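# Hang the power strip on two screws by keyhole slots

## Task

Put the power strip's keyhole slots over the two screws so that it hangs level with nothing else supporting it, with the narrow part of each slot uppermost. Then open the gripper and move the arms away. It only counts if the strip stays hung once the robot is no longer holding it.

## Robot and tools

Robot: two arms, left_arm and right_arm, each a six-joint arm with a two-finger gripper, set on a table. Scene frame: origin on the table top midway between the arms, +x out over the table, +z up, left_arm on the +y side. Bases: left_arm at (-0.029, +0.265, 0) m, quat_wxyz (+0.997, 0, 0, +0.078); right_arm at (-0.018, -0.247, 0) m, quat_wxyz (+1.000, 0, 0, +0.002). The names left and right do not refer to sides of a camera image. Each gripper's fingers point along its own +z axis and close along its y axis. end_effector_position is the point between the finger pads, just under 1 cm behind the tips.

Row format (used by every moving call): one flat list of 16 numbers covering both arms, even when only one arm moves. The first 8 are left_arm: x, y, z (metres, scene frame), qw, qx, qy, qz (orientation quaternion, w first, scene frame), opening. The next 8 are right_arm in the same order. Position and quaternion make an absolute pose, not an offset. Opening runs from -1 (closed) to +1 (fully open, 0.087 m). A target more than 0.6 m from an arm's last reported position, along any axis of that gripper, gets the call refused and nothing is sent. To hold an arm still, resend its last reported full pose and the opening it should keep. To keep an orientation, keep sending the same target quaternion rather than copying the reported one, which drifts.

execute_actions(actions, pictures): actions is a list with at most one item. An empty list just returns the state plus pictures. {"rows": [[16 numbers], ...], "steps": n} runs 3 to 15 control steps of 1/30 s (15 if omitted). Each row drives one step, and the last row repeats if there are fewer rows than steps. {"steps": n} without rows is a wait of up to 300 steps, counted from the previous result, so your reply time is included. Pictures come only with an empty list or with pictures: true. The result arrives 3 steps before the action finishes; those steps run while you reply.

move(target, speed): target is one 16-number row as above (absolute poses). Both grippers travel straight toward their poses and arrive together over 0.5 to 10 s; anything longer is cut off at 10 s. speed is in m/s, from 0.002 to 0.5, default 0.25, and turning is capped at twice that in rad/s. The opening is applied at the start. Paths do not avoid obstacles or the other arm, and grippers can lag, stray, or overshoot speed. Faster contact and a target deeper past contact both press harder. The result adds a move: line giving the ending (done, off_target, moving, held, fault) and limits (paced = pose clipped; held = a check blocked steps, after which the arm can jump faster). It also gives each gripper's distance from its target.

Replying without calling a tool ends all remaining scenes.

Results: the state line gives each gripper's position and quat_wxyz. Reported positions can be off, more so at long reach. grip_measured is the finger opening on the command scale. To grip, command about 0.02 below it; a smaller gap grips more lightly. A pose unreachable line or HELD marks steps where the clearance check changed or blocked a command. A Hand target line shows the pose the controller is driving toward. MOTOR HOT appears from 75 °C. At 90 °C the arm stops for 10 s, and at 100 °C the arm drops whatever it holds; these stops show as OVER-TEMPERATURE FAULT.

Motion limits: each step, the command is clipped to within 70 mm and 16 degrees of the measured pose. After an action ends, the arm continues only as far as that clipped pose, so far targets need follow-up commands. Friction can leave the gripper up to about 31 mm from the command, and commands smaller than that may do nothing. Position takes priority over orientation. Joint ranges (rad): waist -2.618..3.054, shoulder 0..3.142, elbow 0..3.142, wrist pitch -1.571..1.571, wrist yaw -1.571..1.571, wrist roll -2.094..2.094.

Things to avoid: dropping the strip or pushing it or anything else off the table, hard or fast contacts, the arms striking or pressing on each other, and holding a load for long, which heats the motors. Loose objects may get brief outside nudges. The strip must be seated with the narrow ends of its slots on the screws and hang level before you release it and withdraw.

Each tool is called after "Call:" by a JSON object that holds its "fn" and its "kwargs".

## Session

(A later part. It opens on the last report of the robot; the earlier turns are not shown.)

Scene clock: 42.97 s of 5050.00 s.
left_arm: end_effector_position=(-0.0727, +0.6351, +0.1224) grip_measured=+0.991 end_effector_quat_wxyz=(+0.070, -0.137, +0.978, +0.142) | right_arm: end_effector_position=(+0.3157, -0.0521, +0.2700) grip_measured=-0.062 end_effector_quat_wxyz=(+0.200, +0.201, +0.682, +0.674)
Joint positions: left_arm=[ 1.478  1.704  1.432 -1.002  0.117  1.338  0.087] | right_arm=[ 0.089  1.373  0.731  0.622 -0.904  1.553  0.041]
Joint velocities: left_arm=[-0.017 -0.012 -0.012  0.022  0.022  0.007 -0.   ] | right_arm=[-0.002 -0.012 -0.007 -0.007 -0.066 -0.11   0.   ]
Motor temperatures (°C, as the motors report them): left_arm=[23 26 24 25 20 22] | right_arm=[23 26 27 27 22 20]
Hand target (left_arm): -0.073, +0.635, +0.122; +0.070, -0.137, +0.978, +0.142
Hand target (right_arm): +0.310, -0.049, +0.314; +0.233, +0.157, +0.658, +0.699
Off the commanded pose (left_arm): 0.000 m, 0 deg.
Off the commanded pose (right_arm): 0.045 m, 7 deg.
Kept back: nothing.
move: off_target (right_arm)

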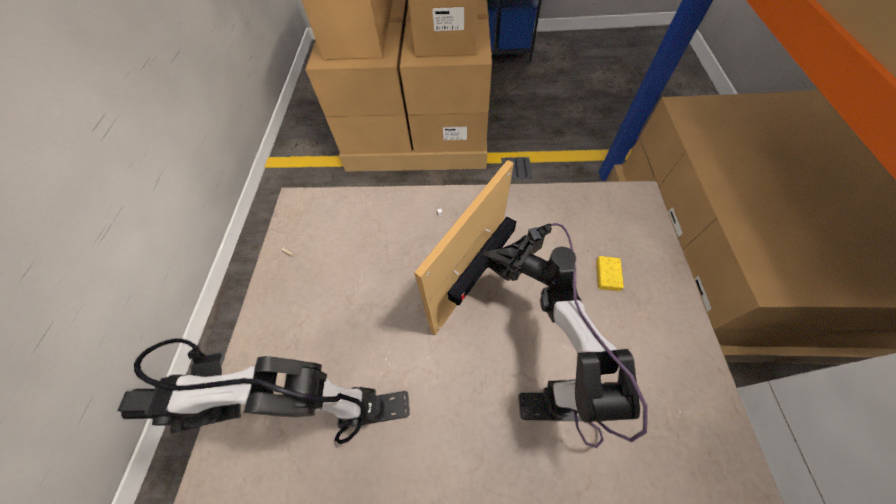

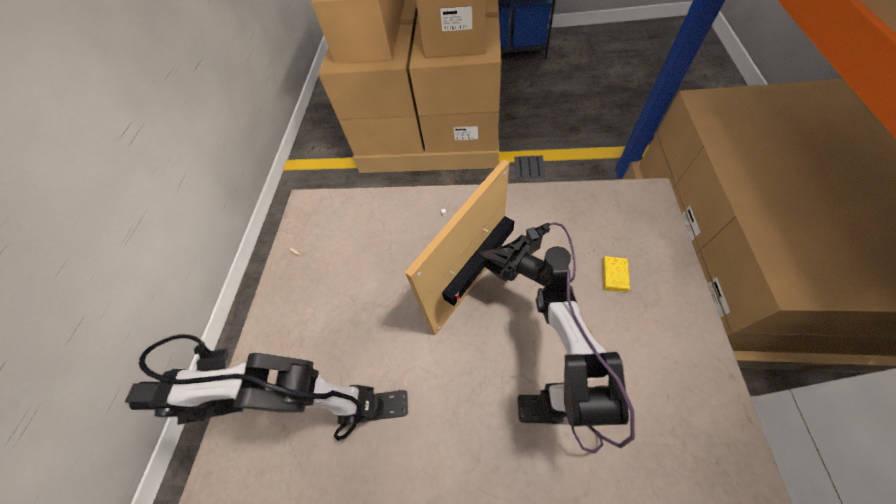

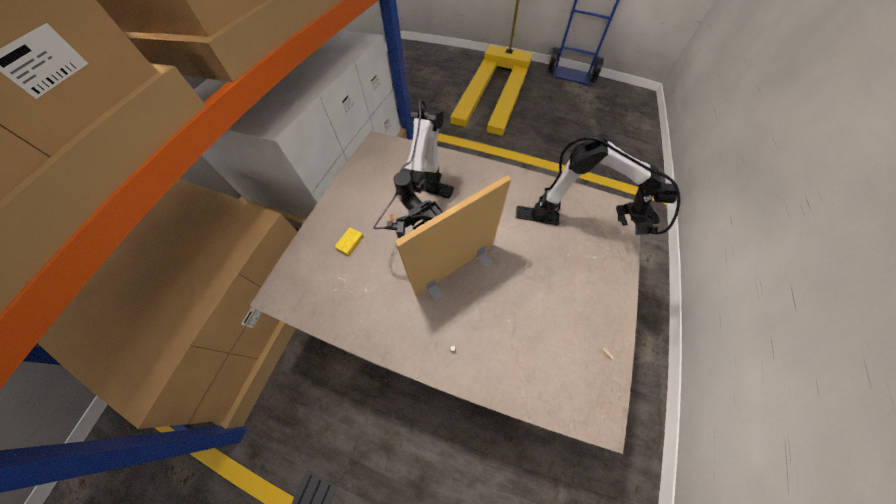

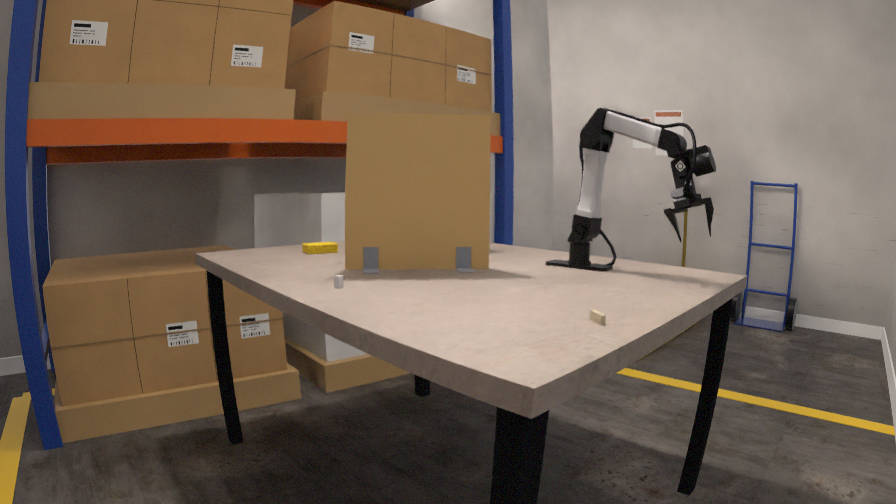

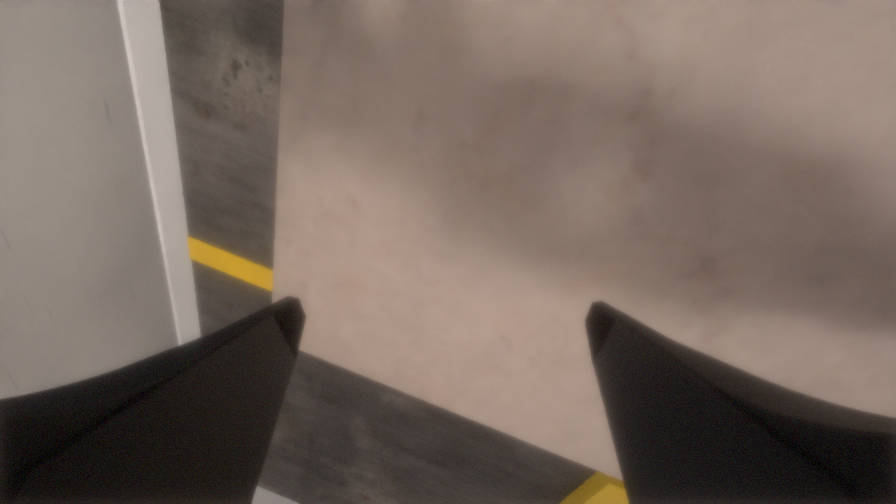

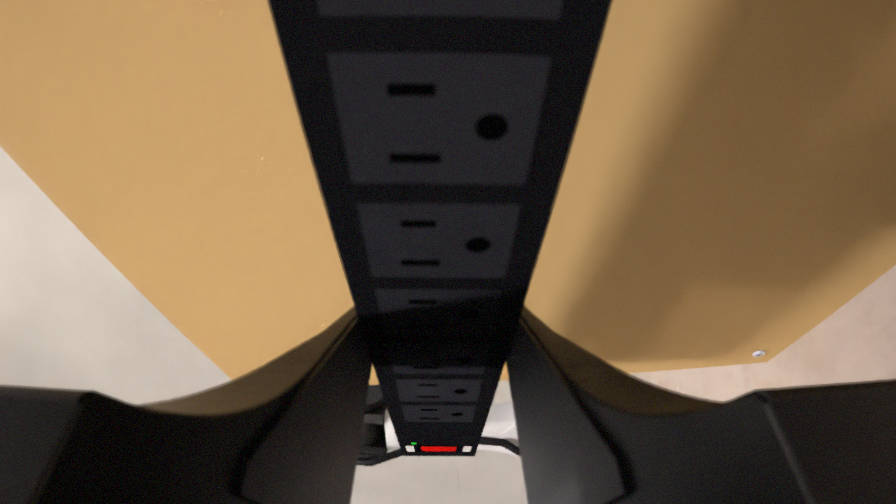

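Call:
{"fn": "move", "kwargs": {"target": [0.152,0.105,0.4,0,0.959,-0.284,0,1,0.313,-0.048,0.315,0.235,0.158,0.661,0.701,-0.2], "speed": 0.3}}

Scene clock: 48.43 s of 5050.00 s.
left_arm: end_effector_position=(+0.1661, +0.1100, +0.4044) grip_measured=+0.991 end_effector_quat_wxyz=(+0.039, +0.691, -0.612, +0.383) | right_arm: end_effector_position=(+0.3166, -0.0523, +0.2603) grip_measured=-0.062 end_effector_quat_wxyz=(+0.183, +0.219, +0.690, +0.665)
Joint positions: left_arm=[-0.412  1.176  1.871 -1.56   0.394 -2.094  0.087] | right_arm=[ 0.089  1.378  0.731  0.569 -0.901  1.549  0.041]
Joint velocities: left_arm=[ 0.012  0.007 -0.007 -0.007 -0.022  0.022  0.001] | right_arm=[-0.007 -0.012  0.007 -0.007  0.007  0.022 -0.001]
Motor temperatures (°C, as the motors report them): left_arm=[23 26 24 25 20 22] | right_arm=[23 26 28 29 22 20]
Hand target (left_arm): +0.167, +0.109, +0.399; +0.052, +0.698, -0.608, +0.375
Hand target (right_arm): +0.308, -0.049, +0.313; +0.232, +0.157, +0.659, +0.697
Off the commanded pose (left_arm): 0.016 m, 67 deg; orientation clipped at the last step of the last action.
Off the commanded pose (right_arm): 0.055 m, 11 deg.
joint sent to its limit (left arm) — the command would take joint 4 (wrist pitch) past its lower limit and joint 6 (wrist roll) past its lower limit, so those joints were sent only as far as their limits.
Kept back: nothing.
move: off_target (left_arm, right_arm); limits=paced

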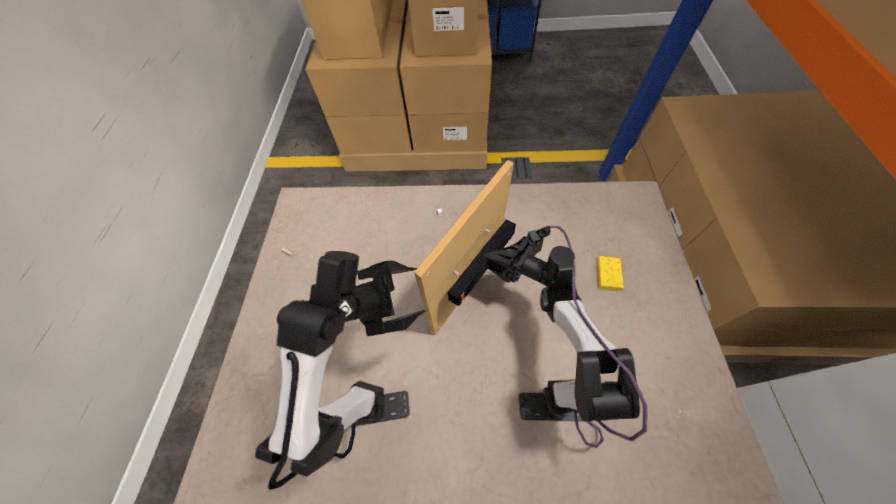

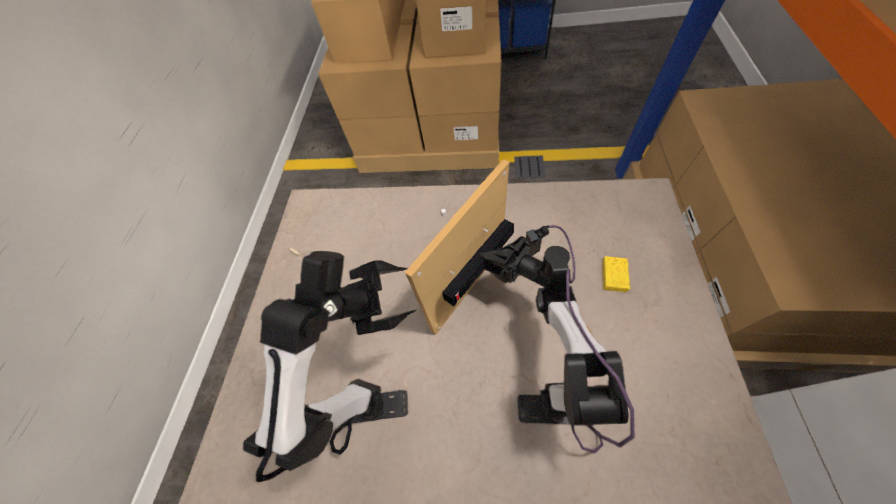

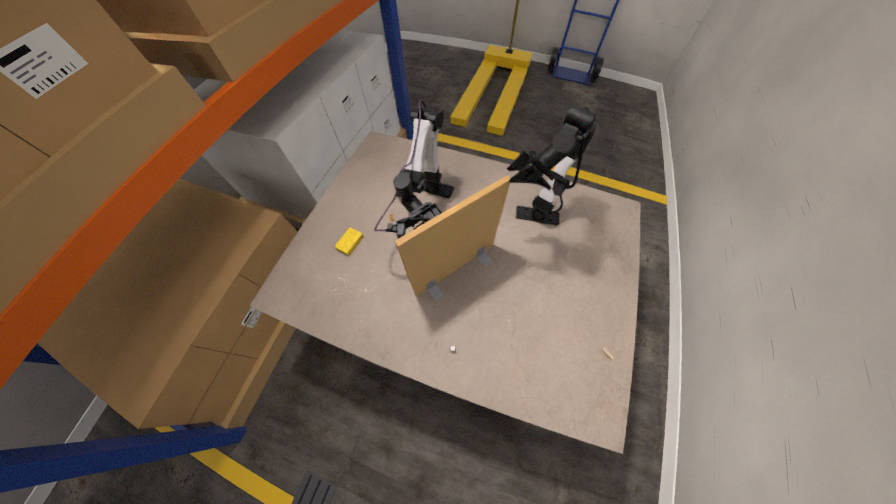

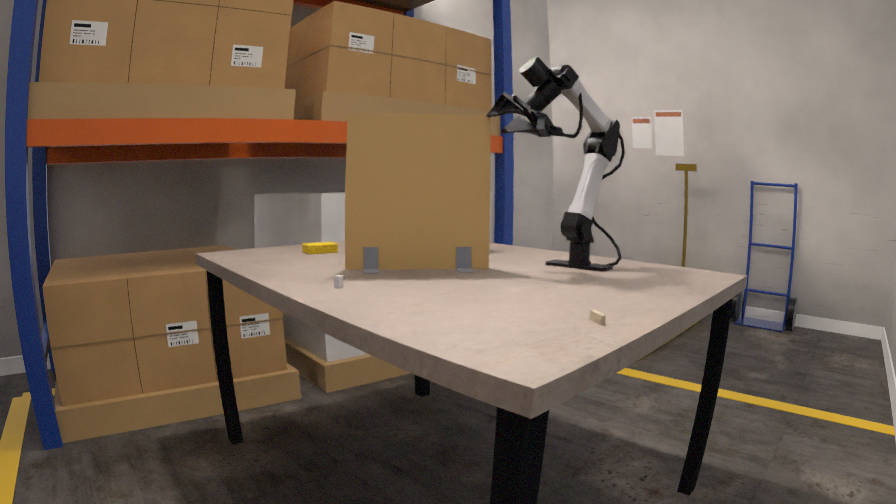

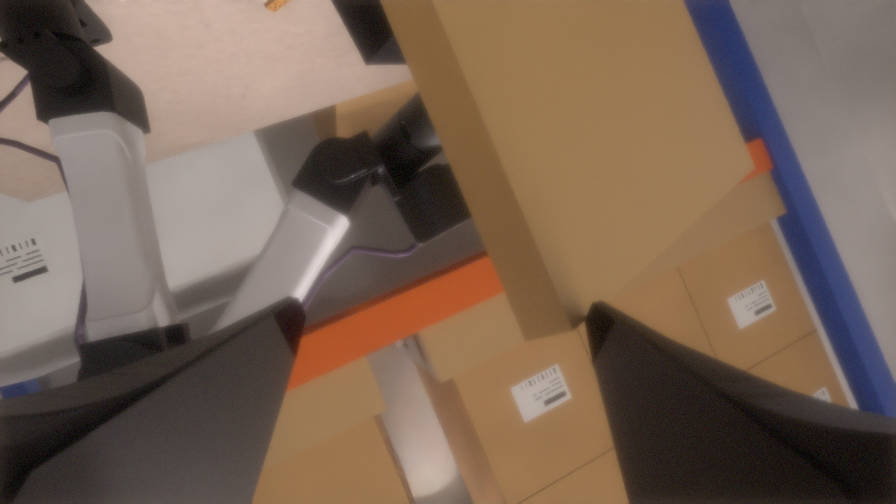

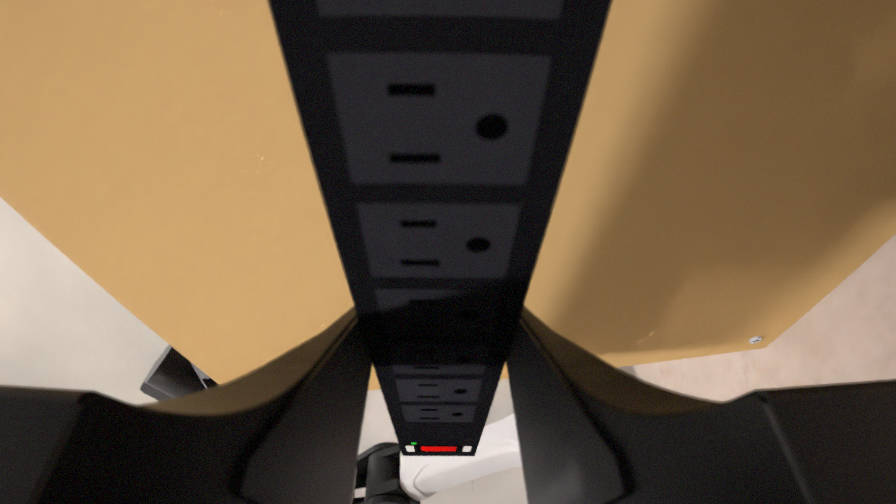

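Call:
{"fn": "move", "kwargs": {"target": [0.179,0.092,0.46,0.678,0.201,0.678,-0.201,1,0.313,-0.048,0.325,0.245,0.145,0.655,0.707,-0.2], "speed": 0.3}}

Scene clock: 53.43 s of 5050.00 s.
left_arm: end_effector_position=(+0.1789, +0.0894, +0.4589) grip_measured=+0.991 end_effector_quat_wxyz=(+0.670, +0.194, +0.687, -0.205) | right_arm: end_effector_position=(+0.3153, -0.0525, +0.2686) grip_measured=-0.062 end_effector_quat_wxyz=(+0.194, +0.210, +0.684, +0.671)
Joint positions: left_arm=[-1.07   0.899  1.482 -0.601 -0.341 -0.028  0.087] | right_arm=[ 0.089  1.366  0.731  0.597 -0.899  1.556  0.041]
Joint velocities: left_arm=[-0.012 -0.002  0.007  0.051  0.007  0.007  0.001] | right_arm=[ 0.002 -0.017  0.012 -0.022  0.066  0.037  0.   ]
Motor temperatures (°C, as the motors report them): left_arm=[23 25 24 26 20 22] | right_arm=[23 27 29 30 22 20]
Hand target (left_arm): +0.178, +0.092, +0.462; +0.678, +0.194, +0.678, -0.208
Hand target (right_arm): +0.307, -0.049, +0.323; +0.242, +0.144, +0.653, +0.703
Off the commanded pose (left_arm): 0.003 m, 2 deg.
Off the commanded pose (right_arm): 0.057 m, 11 deg.
Kept back: nothing.
move: off_target (right_arm)

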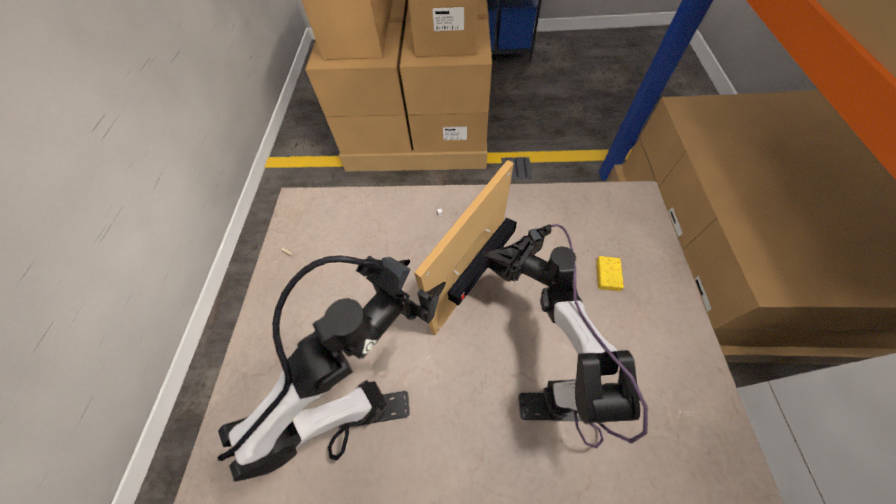

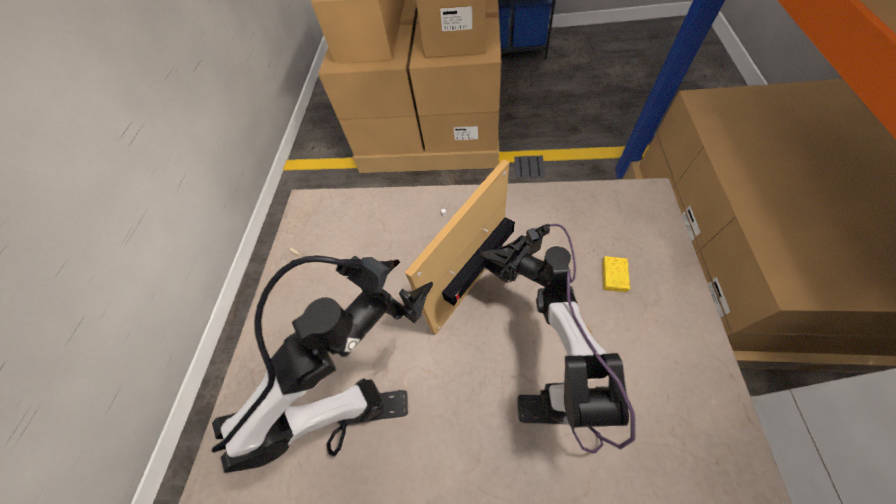

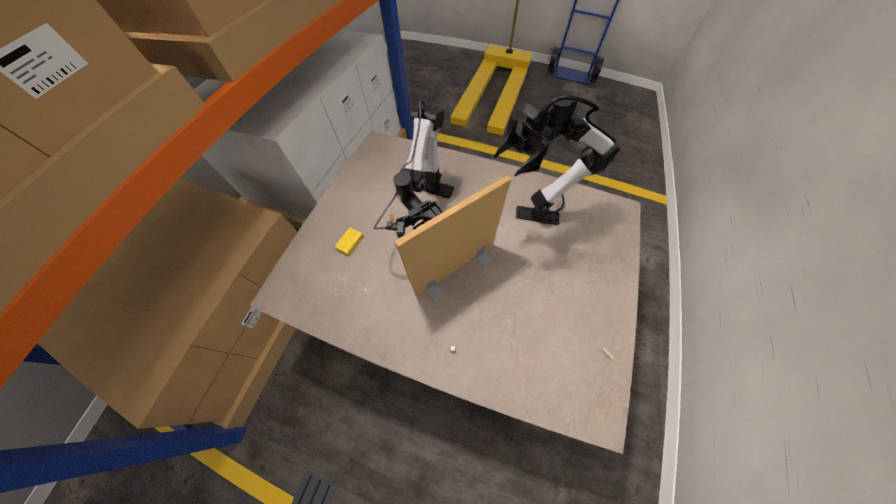

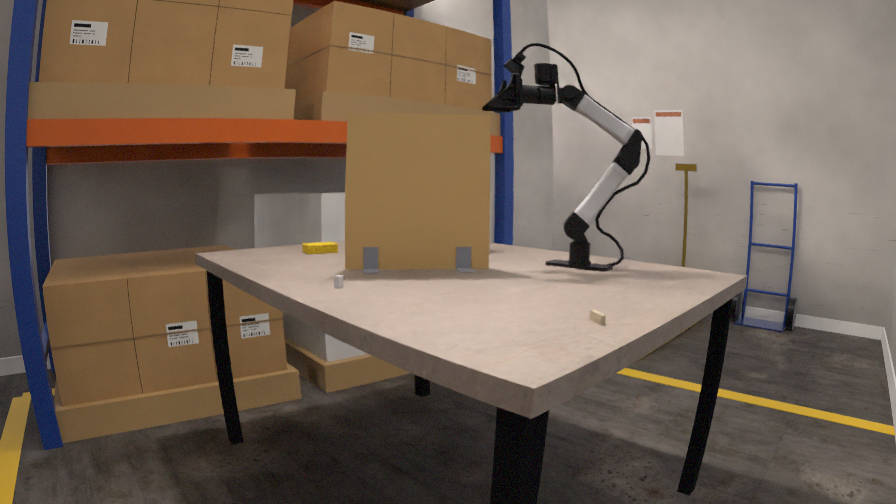

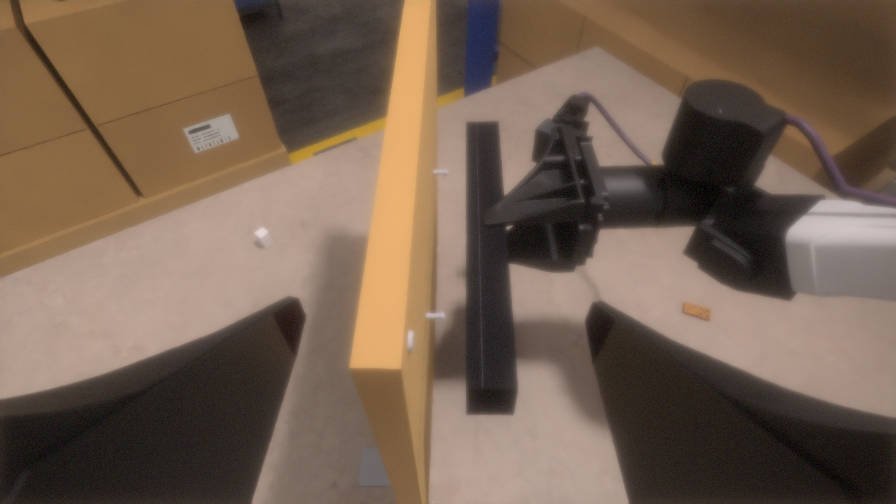

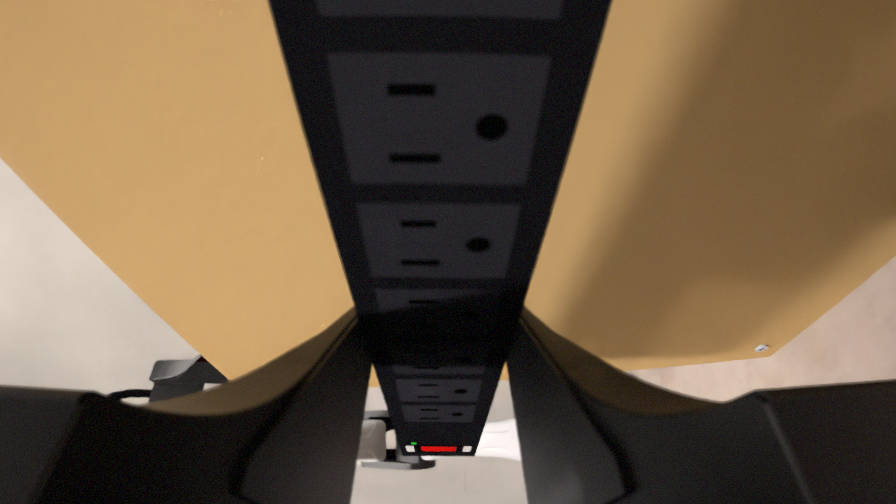

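Call:
{"fn": "execute_actions", "kwargs": {"actions": [{"rows":[[0.179,0.0894,0.459,0.67,0.194,0.687,-0.205,1,0.322,-0.045,0.33,0.245,0.145,0.655,0.707,-0.2],[0.179,0.0894,0.459,0.67,0.194,0.687,-0.205,1,0.324,-0.043,0.33,0.245,0.145,0.655,0.707,-0.2],[0.179,0.0894,0.459,0.67,0.194,0.687,-0.205,1,0.326,-0.04,0.332,0.245,0.145,0.655,0.707,-0.2],[0.179,0.0894,0.459,0.67,0.194,0.687,-0.205,1,0.328,-0.037,0.334,0.245,0.145,0.655,0.707,-0.2]],"steps":15}]}}

Call:
{"fn": "execute_actions", "kwargs": {"actions": []}}

Scene clock: 53.97 s of 5050.00 s.
left_arm: end_effector_position=(+0.1788, +0.0891, +0.4589) grip_measured=+0.991 end_effector_quat_wxyz=(+0.670, +0.195, +0.686, -0.206) | right_arm: end_effector_position=(+0.3233, -0.0403, +0.2994) grip_measured=-0.062 end_effector_quat_wxyz=(+0.209, +0.177, +0.677, +0.684)
Joint positions: left_arm=[-1.07   0.899  1.481 -0.6   -0.339 -0.027  0.087] | right_arm=[ 0.122  1.391  0.834  0.591 -0.892  1.558  0.041]
Joint velocities: left_arm=[-0.002  0.012 -0.007  0.066 -0.051  0.022 -0.   ] | right_arm=[ 0.017  0.061  0.002 -0.037 -0.007 -0.066 -0.001]
Motor temperatures (°C, as the motors report them): left_arm=[23 25 24 26 20 22] | right_arm=[23 27 29 30 22 20]
Steps of this call (steps 1 to 4: nothing new was sent; steps 5 to 16: the first 12 steps of this action). Readings (end_effector_position):
5: left_arm (+0.1788, +0.0891, +0.4589) | right_arm (+0.3157, -0.0524, +0.2703)
6: left_arm (+0.1788, +0.0891, +0.4589) | right_arm (+0.3168, -0.0517, +0.2729)
8: left_arm (+0.1788, +0.0891, +0.4589) | right_arm (+0.3195, -0.0487, +0.2827)
12: left_arm (+0.1788, +0.0891, +0.4589) | right_arm (+0.3218, -0.0416, +0.2991)
16: the state above

Scene clock: 54.07 s of 5050.00 s.
left_arm: end_effector_position=(+0.1788, +0.0891, +0.4589) grip_measured=+0.991 end_effector_quat_wxyz=(+0.670, +0.195, +0.686, -0.206) | right_arm: end_effector_position=(+0.3249, -0.0403, +0.2970) grip_measured=-0.062 end_effector_quat_wxyz=(+0.207, +0.180, +0.677, +0.682)
Joint positions: left_arm=[-1.07   0.899  1.481 -0.6   -0.339 -0.027  0.087] | right_arm=[ 0.122  1.398  0.834  0.591 -0.89   1.558  0.041]
Joint velocities: left_arm=[-0.022  0.007  0.002 -0.022 -0.022 -0.051 -0.001] | right_arm=[-0.017  0.037  0.002 -0.007  0.066  0.066  0.   ]
Motor temperatures (°C, as the motors report them): left_arm=[23 25 24 26 20 22] | right_arm=[23 27 29 30 22 20]
Hand target (left_arm): +0.179, +0.089, +0.459; +0.670, +0.194, +0.687, -0.205
Hand target (right_arm): +0.324, -0.038, +0.334; +0.242, +0.145, +0.652, +0.704
Off the commanded pose (left_arm): 0.000 m, 0 deg.
Off the commanded pose (right_arm): 0.037 m, 7 deg.
Kept back: nothing.
Steps of this call (steps 1 to 3: the last 3 steps of your previous action). Readings (end_effector_position):
1: left_arm (+0.1788, +0.0891, +0.4589) | right_arm (+0.3240, -0.0403, +0.2983)
2: left_arm (+0.1788, +0.0891, +0.4589) | right_arm (+0.3245, -0.0403, +0.2976)
3: the state above

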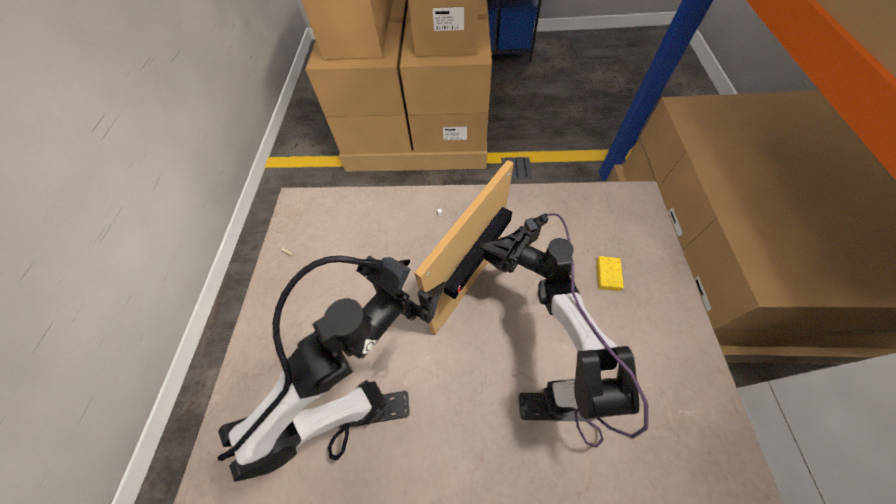

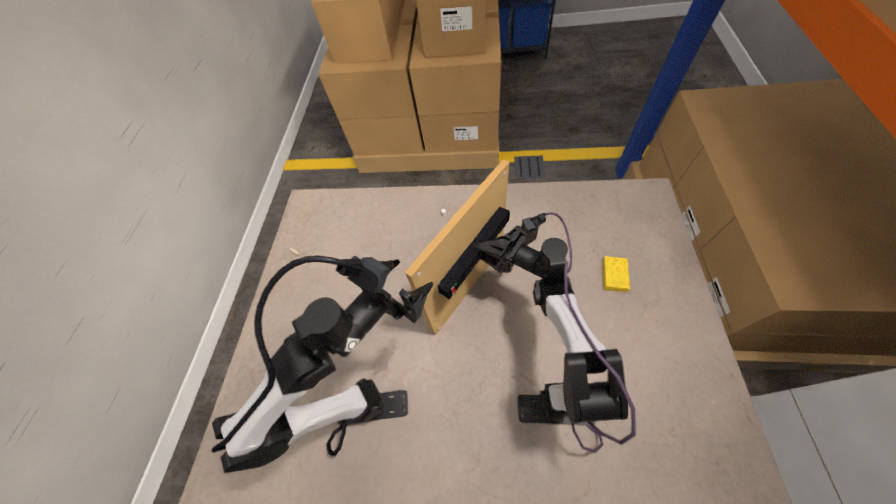

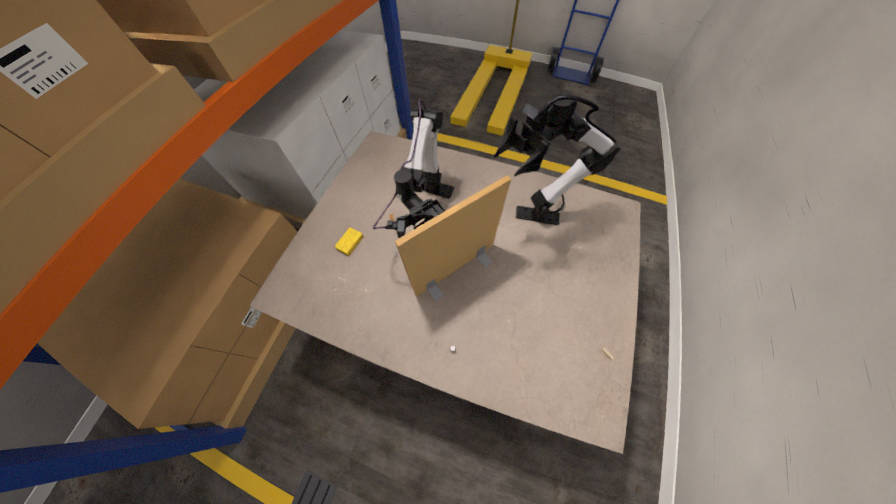

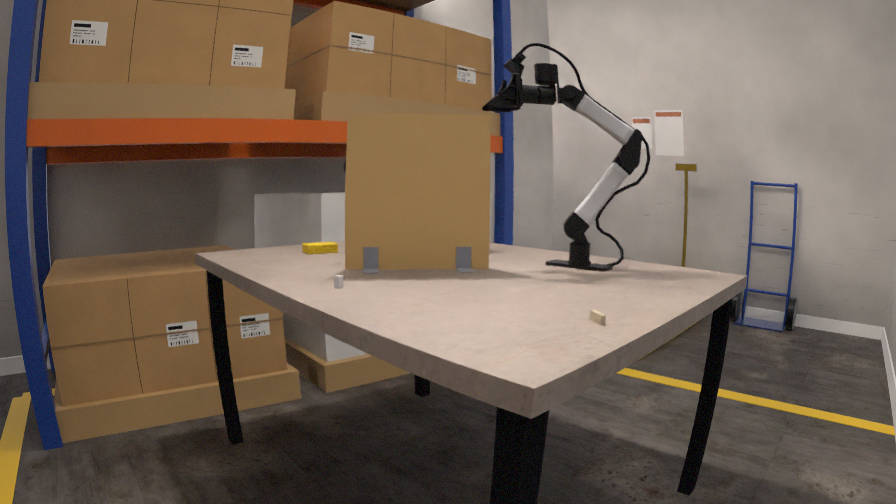

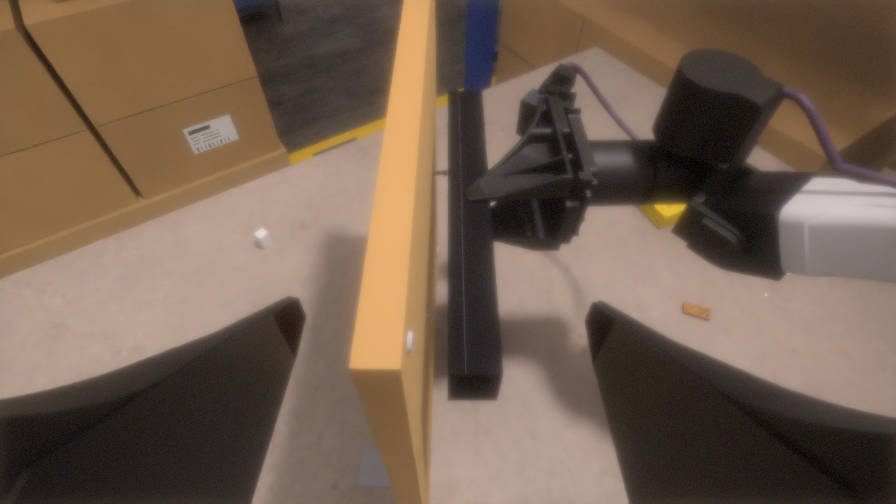

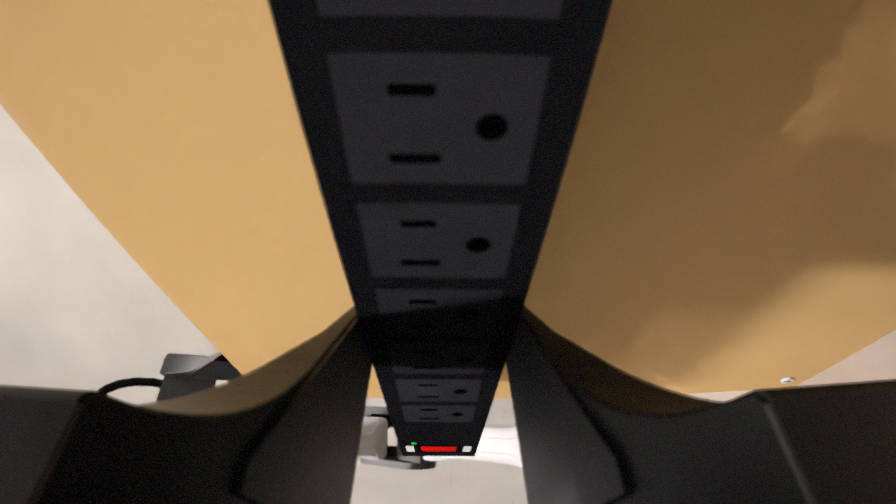

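Call:
{"fn": "execute_actions", "kwargs": {"actions": [{"rows":[[0.179,0.0894,0.459,0.67,0.194,0.687,-0.205,1,0.328,-0.046,0.30,0.225,0.17,0.665,0.695,-0.2]],"steps":15}]}}

Call:
{"fn": "execute_actions", "kwargs": {"actions": [{"steps":10}]}}

Scene clock: 54.53 s of 5050.00 s.
left_arm: end_effector_position=(+0.1788, +0.0891, +0.4589) grip_measured=+0.991 end_effector_quat_wxyz=(+0.670, +0.195, +0.686, -0.206) | right_arm: end_effector_position=(+0.3281, -0.0433, +0.2746) grip_measured=-0.062 end_effector_quat_wxyz=(+0.192, +0.201, +0.684, +0.674)
Joint positions: left_arm=[-1.07   0.899  1.481 -0.6   -0.339 -0.027  0.087] | right_arm=[ 0.112  1.425  0.798  0.599 -0.891  1.557  0.041]
Joint velocities: left_arm=[ 0.012 -0.007 -0.002  0.051 -0.11  -0.007  0.001] | right_arm=[ 0.007 -0.012  0.002  0.022 -0.007 -0.051  0.   ]
Motor temperatures (°C, as the motors report them): left_arm=[23 25 24 27 20 22] | right_arm=[23 27 29 30 22 20]
Steps of this call (steps 1 to 2: nothing new was sent; steps 3 to 14: the first 12 steps of this action). Readings (end_effector_position):
3: left_arm (+0.1788, +0.0891, +0.4589) | right_arm (+0.3255, -0.0407, +0.2954)
4: left_arm (+0.1788, +0.0891, +0.4589) | right_arm (+0.3256, -0.0411, +0.2936)
6: left_arm (+0.1788, +0.0891, +0.4589) | right_arm (+0.3268, -0.0425, +0.2865)
10: left_arm (+0.1788, +0.0891, +0.4589) | right_arm (+0.3281, -0.0433, +0.2756)
14: the state above

Scene clock: 54.87 s of 5050.00 s.
left_arm: end_effector_position=(+0.1788, +0.0891, +0.4589) grip_measured=+0.991 end_effector_quat_wxyz=(+0.670, +0.195, +0.686, -0.206) | right_arm: end_effector_position=(+0.3281, -0.0433, +0.2746) grip_measured=-0.062 end_effector_quat_wxyz=(+0.192, +0.201, +0.684, +0.674)
Joint positions: left_arm=[-1.07   0.899  1.481 -0.6   -0.339 -0.027  0.087] | right_arm=[ 0.112  1.425  0.798  0.599 -0.891  1.557  0.041]
Joint velocities: left_arm=[-0.022 -0.002 -0.002  0.095  0.022 -0.022 -0.   ] | right_arm=[ 0.007 -0.002 -0.007 -0.081 -0.022  0.095 -0.   ]
Motor temperatures (°C, as the motors report them): left_arm=[23 25 24 27 20 22] | right_arm=[23 27 29 30 22 20]
Hand target (left_arm): +0.179, +0.089, +0.459; +0.670, +0.194, +0.687, -0.205
Hand target (right_arm): +0.327, -0.046, +0.300; +0.224, +0.169, +0.665, +0.692
Off the commanded pose (left_arm): 0.000 m, 0 deg.
Off the commanded pose (right_arm): 0.026 m, 6 deg.
Kept back: nothing.
Steps of this call (steps 1 to 3: the last 3 steps of your previous action; steps 4 to 10: nothing new was sent). Readings (end_effector_position):
1: left_arm (+0.1788, +0.0891, +0.4589) | right_arm (+0.3281, -0.0433, +0.2746)
2: left_arm (+0.1788, +0.0891, +0.4589) | right_arm (+0.3281, -0.0433, +0.2746)
4: left_arm (+0.1788, +0.0891, +0.4589) | right_arm (+0.3281, -0.0433, +0.2746)
8: left_arm (+0.1788, +0.0891, +0.4589) | right_arm (+0.3281, -0.0433, +0.2746)
10: the state above

Good pose. Push in.

Call:
{"fn": "execute_actions", "kwargs": {"actions": [{"rows":[[0.179,0.0894,0.459,0.67,0.194,0.687,-0.205,1,0.336,-0.028,0.305,0.225,0.17,0.665,0.695,-0.2]],"steps":15}]}}

Call:
{"fn": "execute_actions", "kwargs": {"actions": [{"steps":10}], "pictures": true}}

Scene clock: 55.33 s of 5050.00 s.
left_arm: end_effector_position=(+0.1788, +0.0891, +0.4589) grip_measured=+0.991 end_effector_quat_wxyz=(+0.670, +0.195, +0.686, -0.206) | right_arm: end_effector_position=(+0.3291, -0.0392, +0.2724) grip_measured=-0.062 end_effector_quat_wxyz=(+0.191, +0.205, +0.685, +0.673)
Joint positions: left_arm=[-1.07   0.899  1.481 -0.6   -0.339 -0.027  0.087] | right_arm=[ 0.127  1.432  0.798  0.599 -0.874  1.559  0.041]
Joint velocities: left_arm=[-0.017 -0.007 -0.002  0.095 -0.037 -0.007  0.001] | right_arm=[ 0.002  0.002 -0.002  0.037 -0.081 -0.037 -0.001]
Motor temperatures (°C, as the motors report them): left_arm=[23 25 24 27 20 22] | right_arm=[23 27 29 30 22 20]
Steps of this call (steps 1 to 2: nothing new was sent; steps 3 to 14: the first 12 steps of this action). Readings (end_effector_position):
3: left_arm (+0.1788, +0.0891, +0.4589) | right_arm (+0.3285, -0.0422, +0.2741)
4: left_arm (+0.1788, +0.0891, +0.4589) | right_arm (+0.3290, -0.0399, +0.2731)
6: left_arm (+0.1788, +0.0891, +0.4589) | right_arm (+0.3291, -0.0392, +0.2724)
10: left_arm (+0.1788, +0.0891, +0.4589) | right_arm (+0.3291, -0.0392, +0.2724)
14: the state above

Scene clock: 55.67 s of 5050.00 s.
left_arm: end_effector_position=(+0.1788, +0.0891, +0.4589) grip_measured=+0.991 end_effector_quat_wxyz=(+0.670, +0.195, +0.686, -0.206) | right_arm: end_effector_position=(+0.3291, -0.0392, +0.2724) grip_measured=-0.062 end_effector_quat_wxyz=(+0.191, +0.205, +0.685, +0.673)
Joint positions: left_arm=[-1.07   0.899  1.481 -0.6   -0.339 -0.027  0.087] | right_arm=[ 0.127  1.432  0.798  0.599 -0.874  1.559  0.041]
Joint velocities: left_arm=[-0.012 -0.012 -0.007  0.037 -0.022 -0.007  0.   ] | right_arm=[ 0.002  0.017 -0.012  0.081  0.007 -0.051 -0.001]
Motor temperatures (°C, as the motors report them): left_arm=[23 25 24 27 20 22] | right_arm=[23 27 29 30 22 20]
Hand target (left_arm): +0.179, +0.089, +0.459; +0.670, +0.194, +0.687, -0.205
Hand target (right_arm): +0.332, -0.030, +0.305; +0.223, +0.170, +0.663, +0.694
Off the commanded pose (left_arm): 0.000 m, 0 deg.
Off the commanded pose (right_arm): 0.035 m, 7 deg.
Kept back: nothing.
Steps of this call (steps 1 to 3: the last 3 steps of your previous action; steps 4 to 10: nothing new was sent). Readings (end_effector_position):
1: left_arm (+0.1788, +0.0891, +0.4589) | right_arm (+0.3291, -0.0392, +0.2724)
2: left_arm (+0.1788, +0.0891, +0.4589) | right_arm (+0.3291, -0.0392, +0.2724)
4: left_arm (+0.1788, +0.0891, +0.4589) | right_arm (+0.3291, -0.0392, +0.2724)
8: left_arm (+0.1788, +0.0891, +0.4589) | right_arm (+0.3291, -0.0392, +0.2724)
10: the state above

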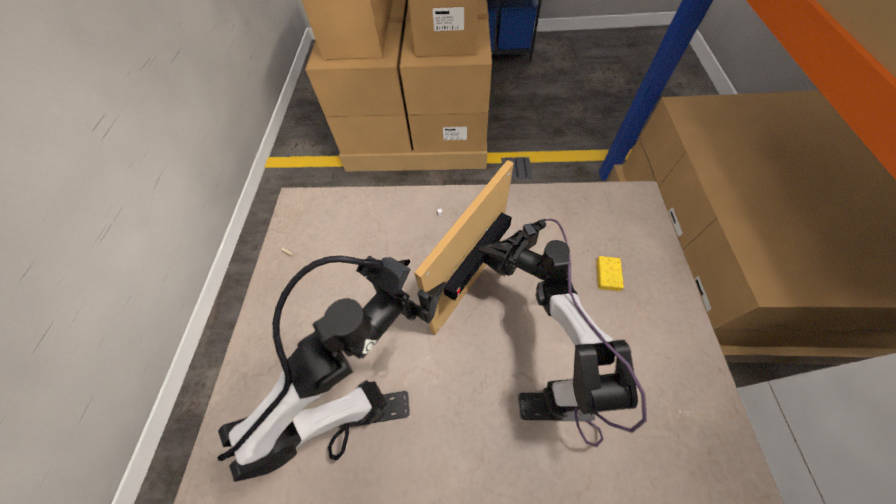

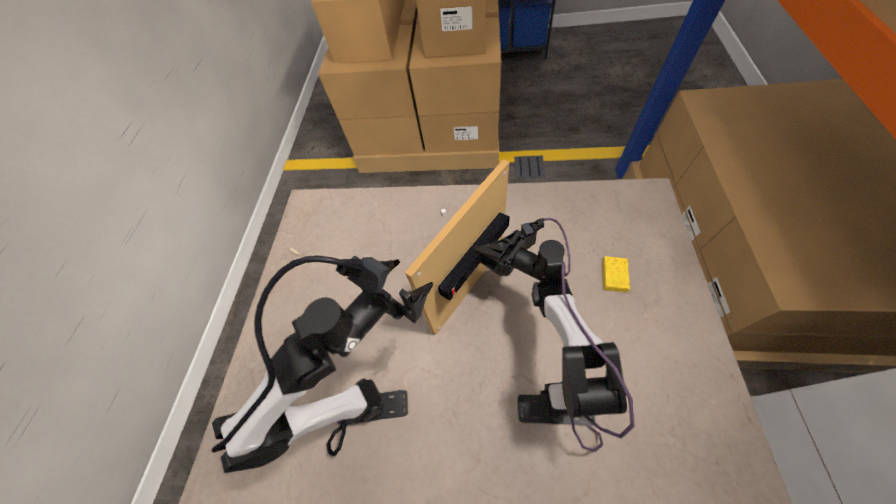

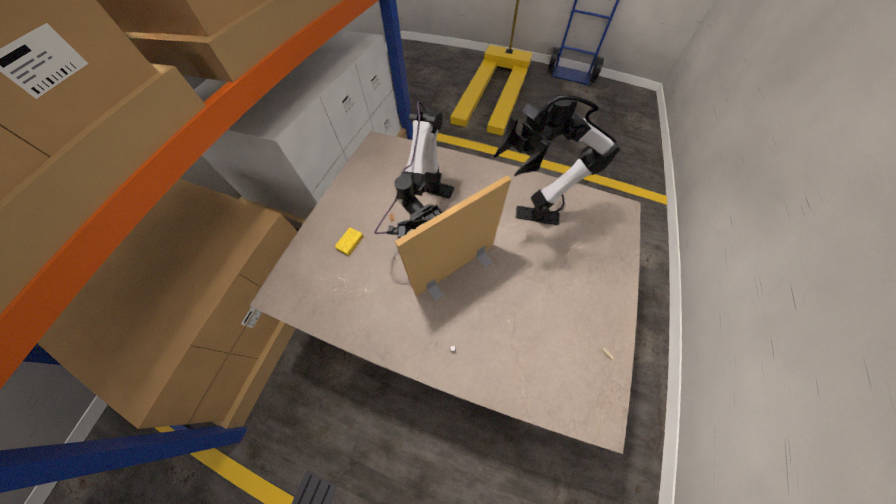

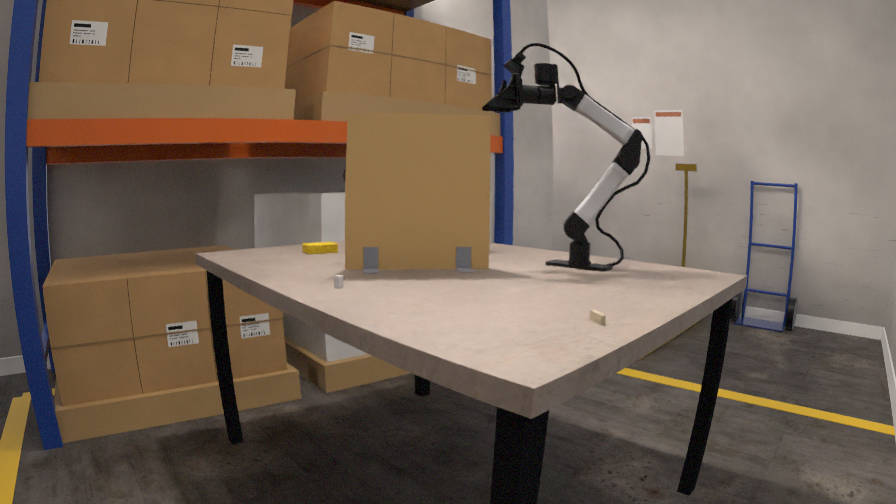

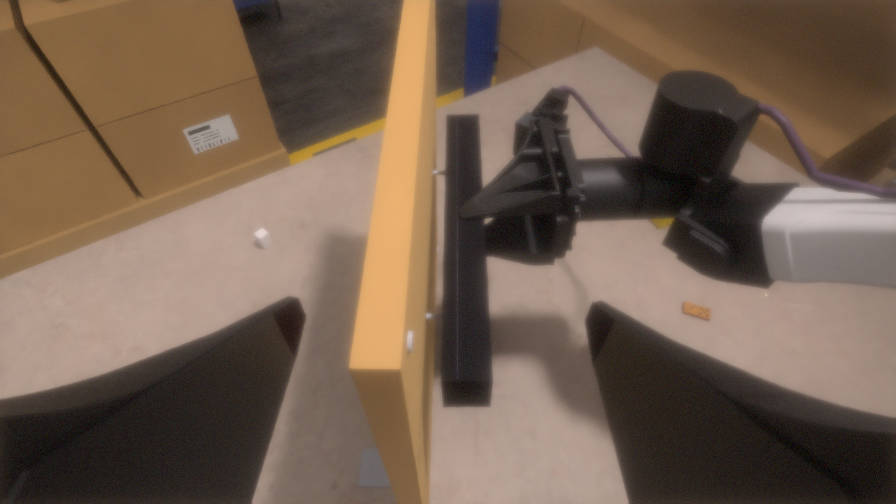

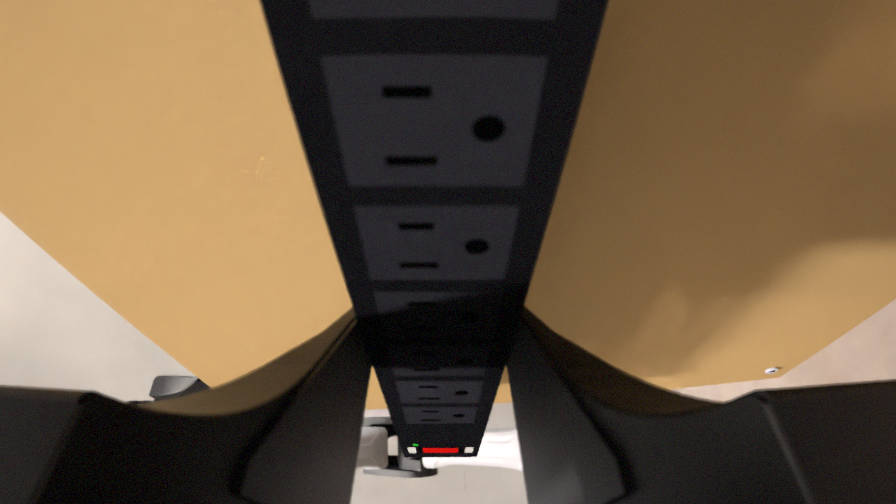

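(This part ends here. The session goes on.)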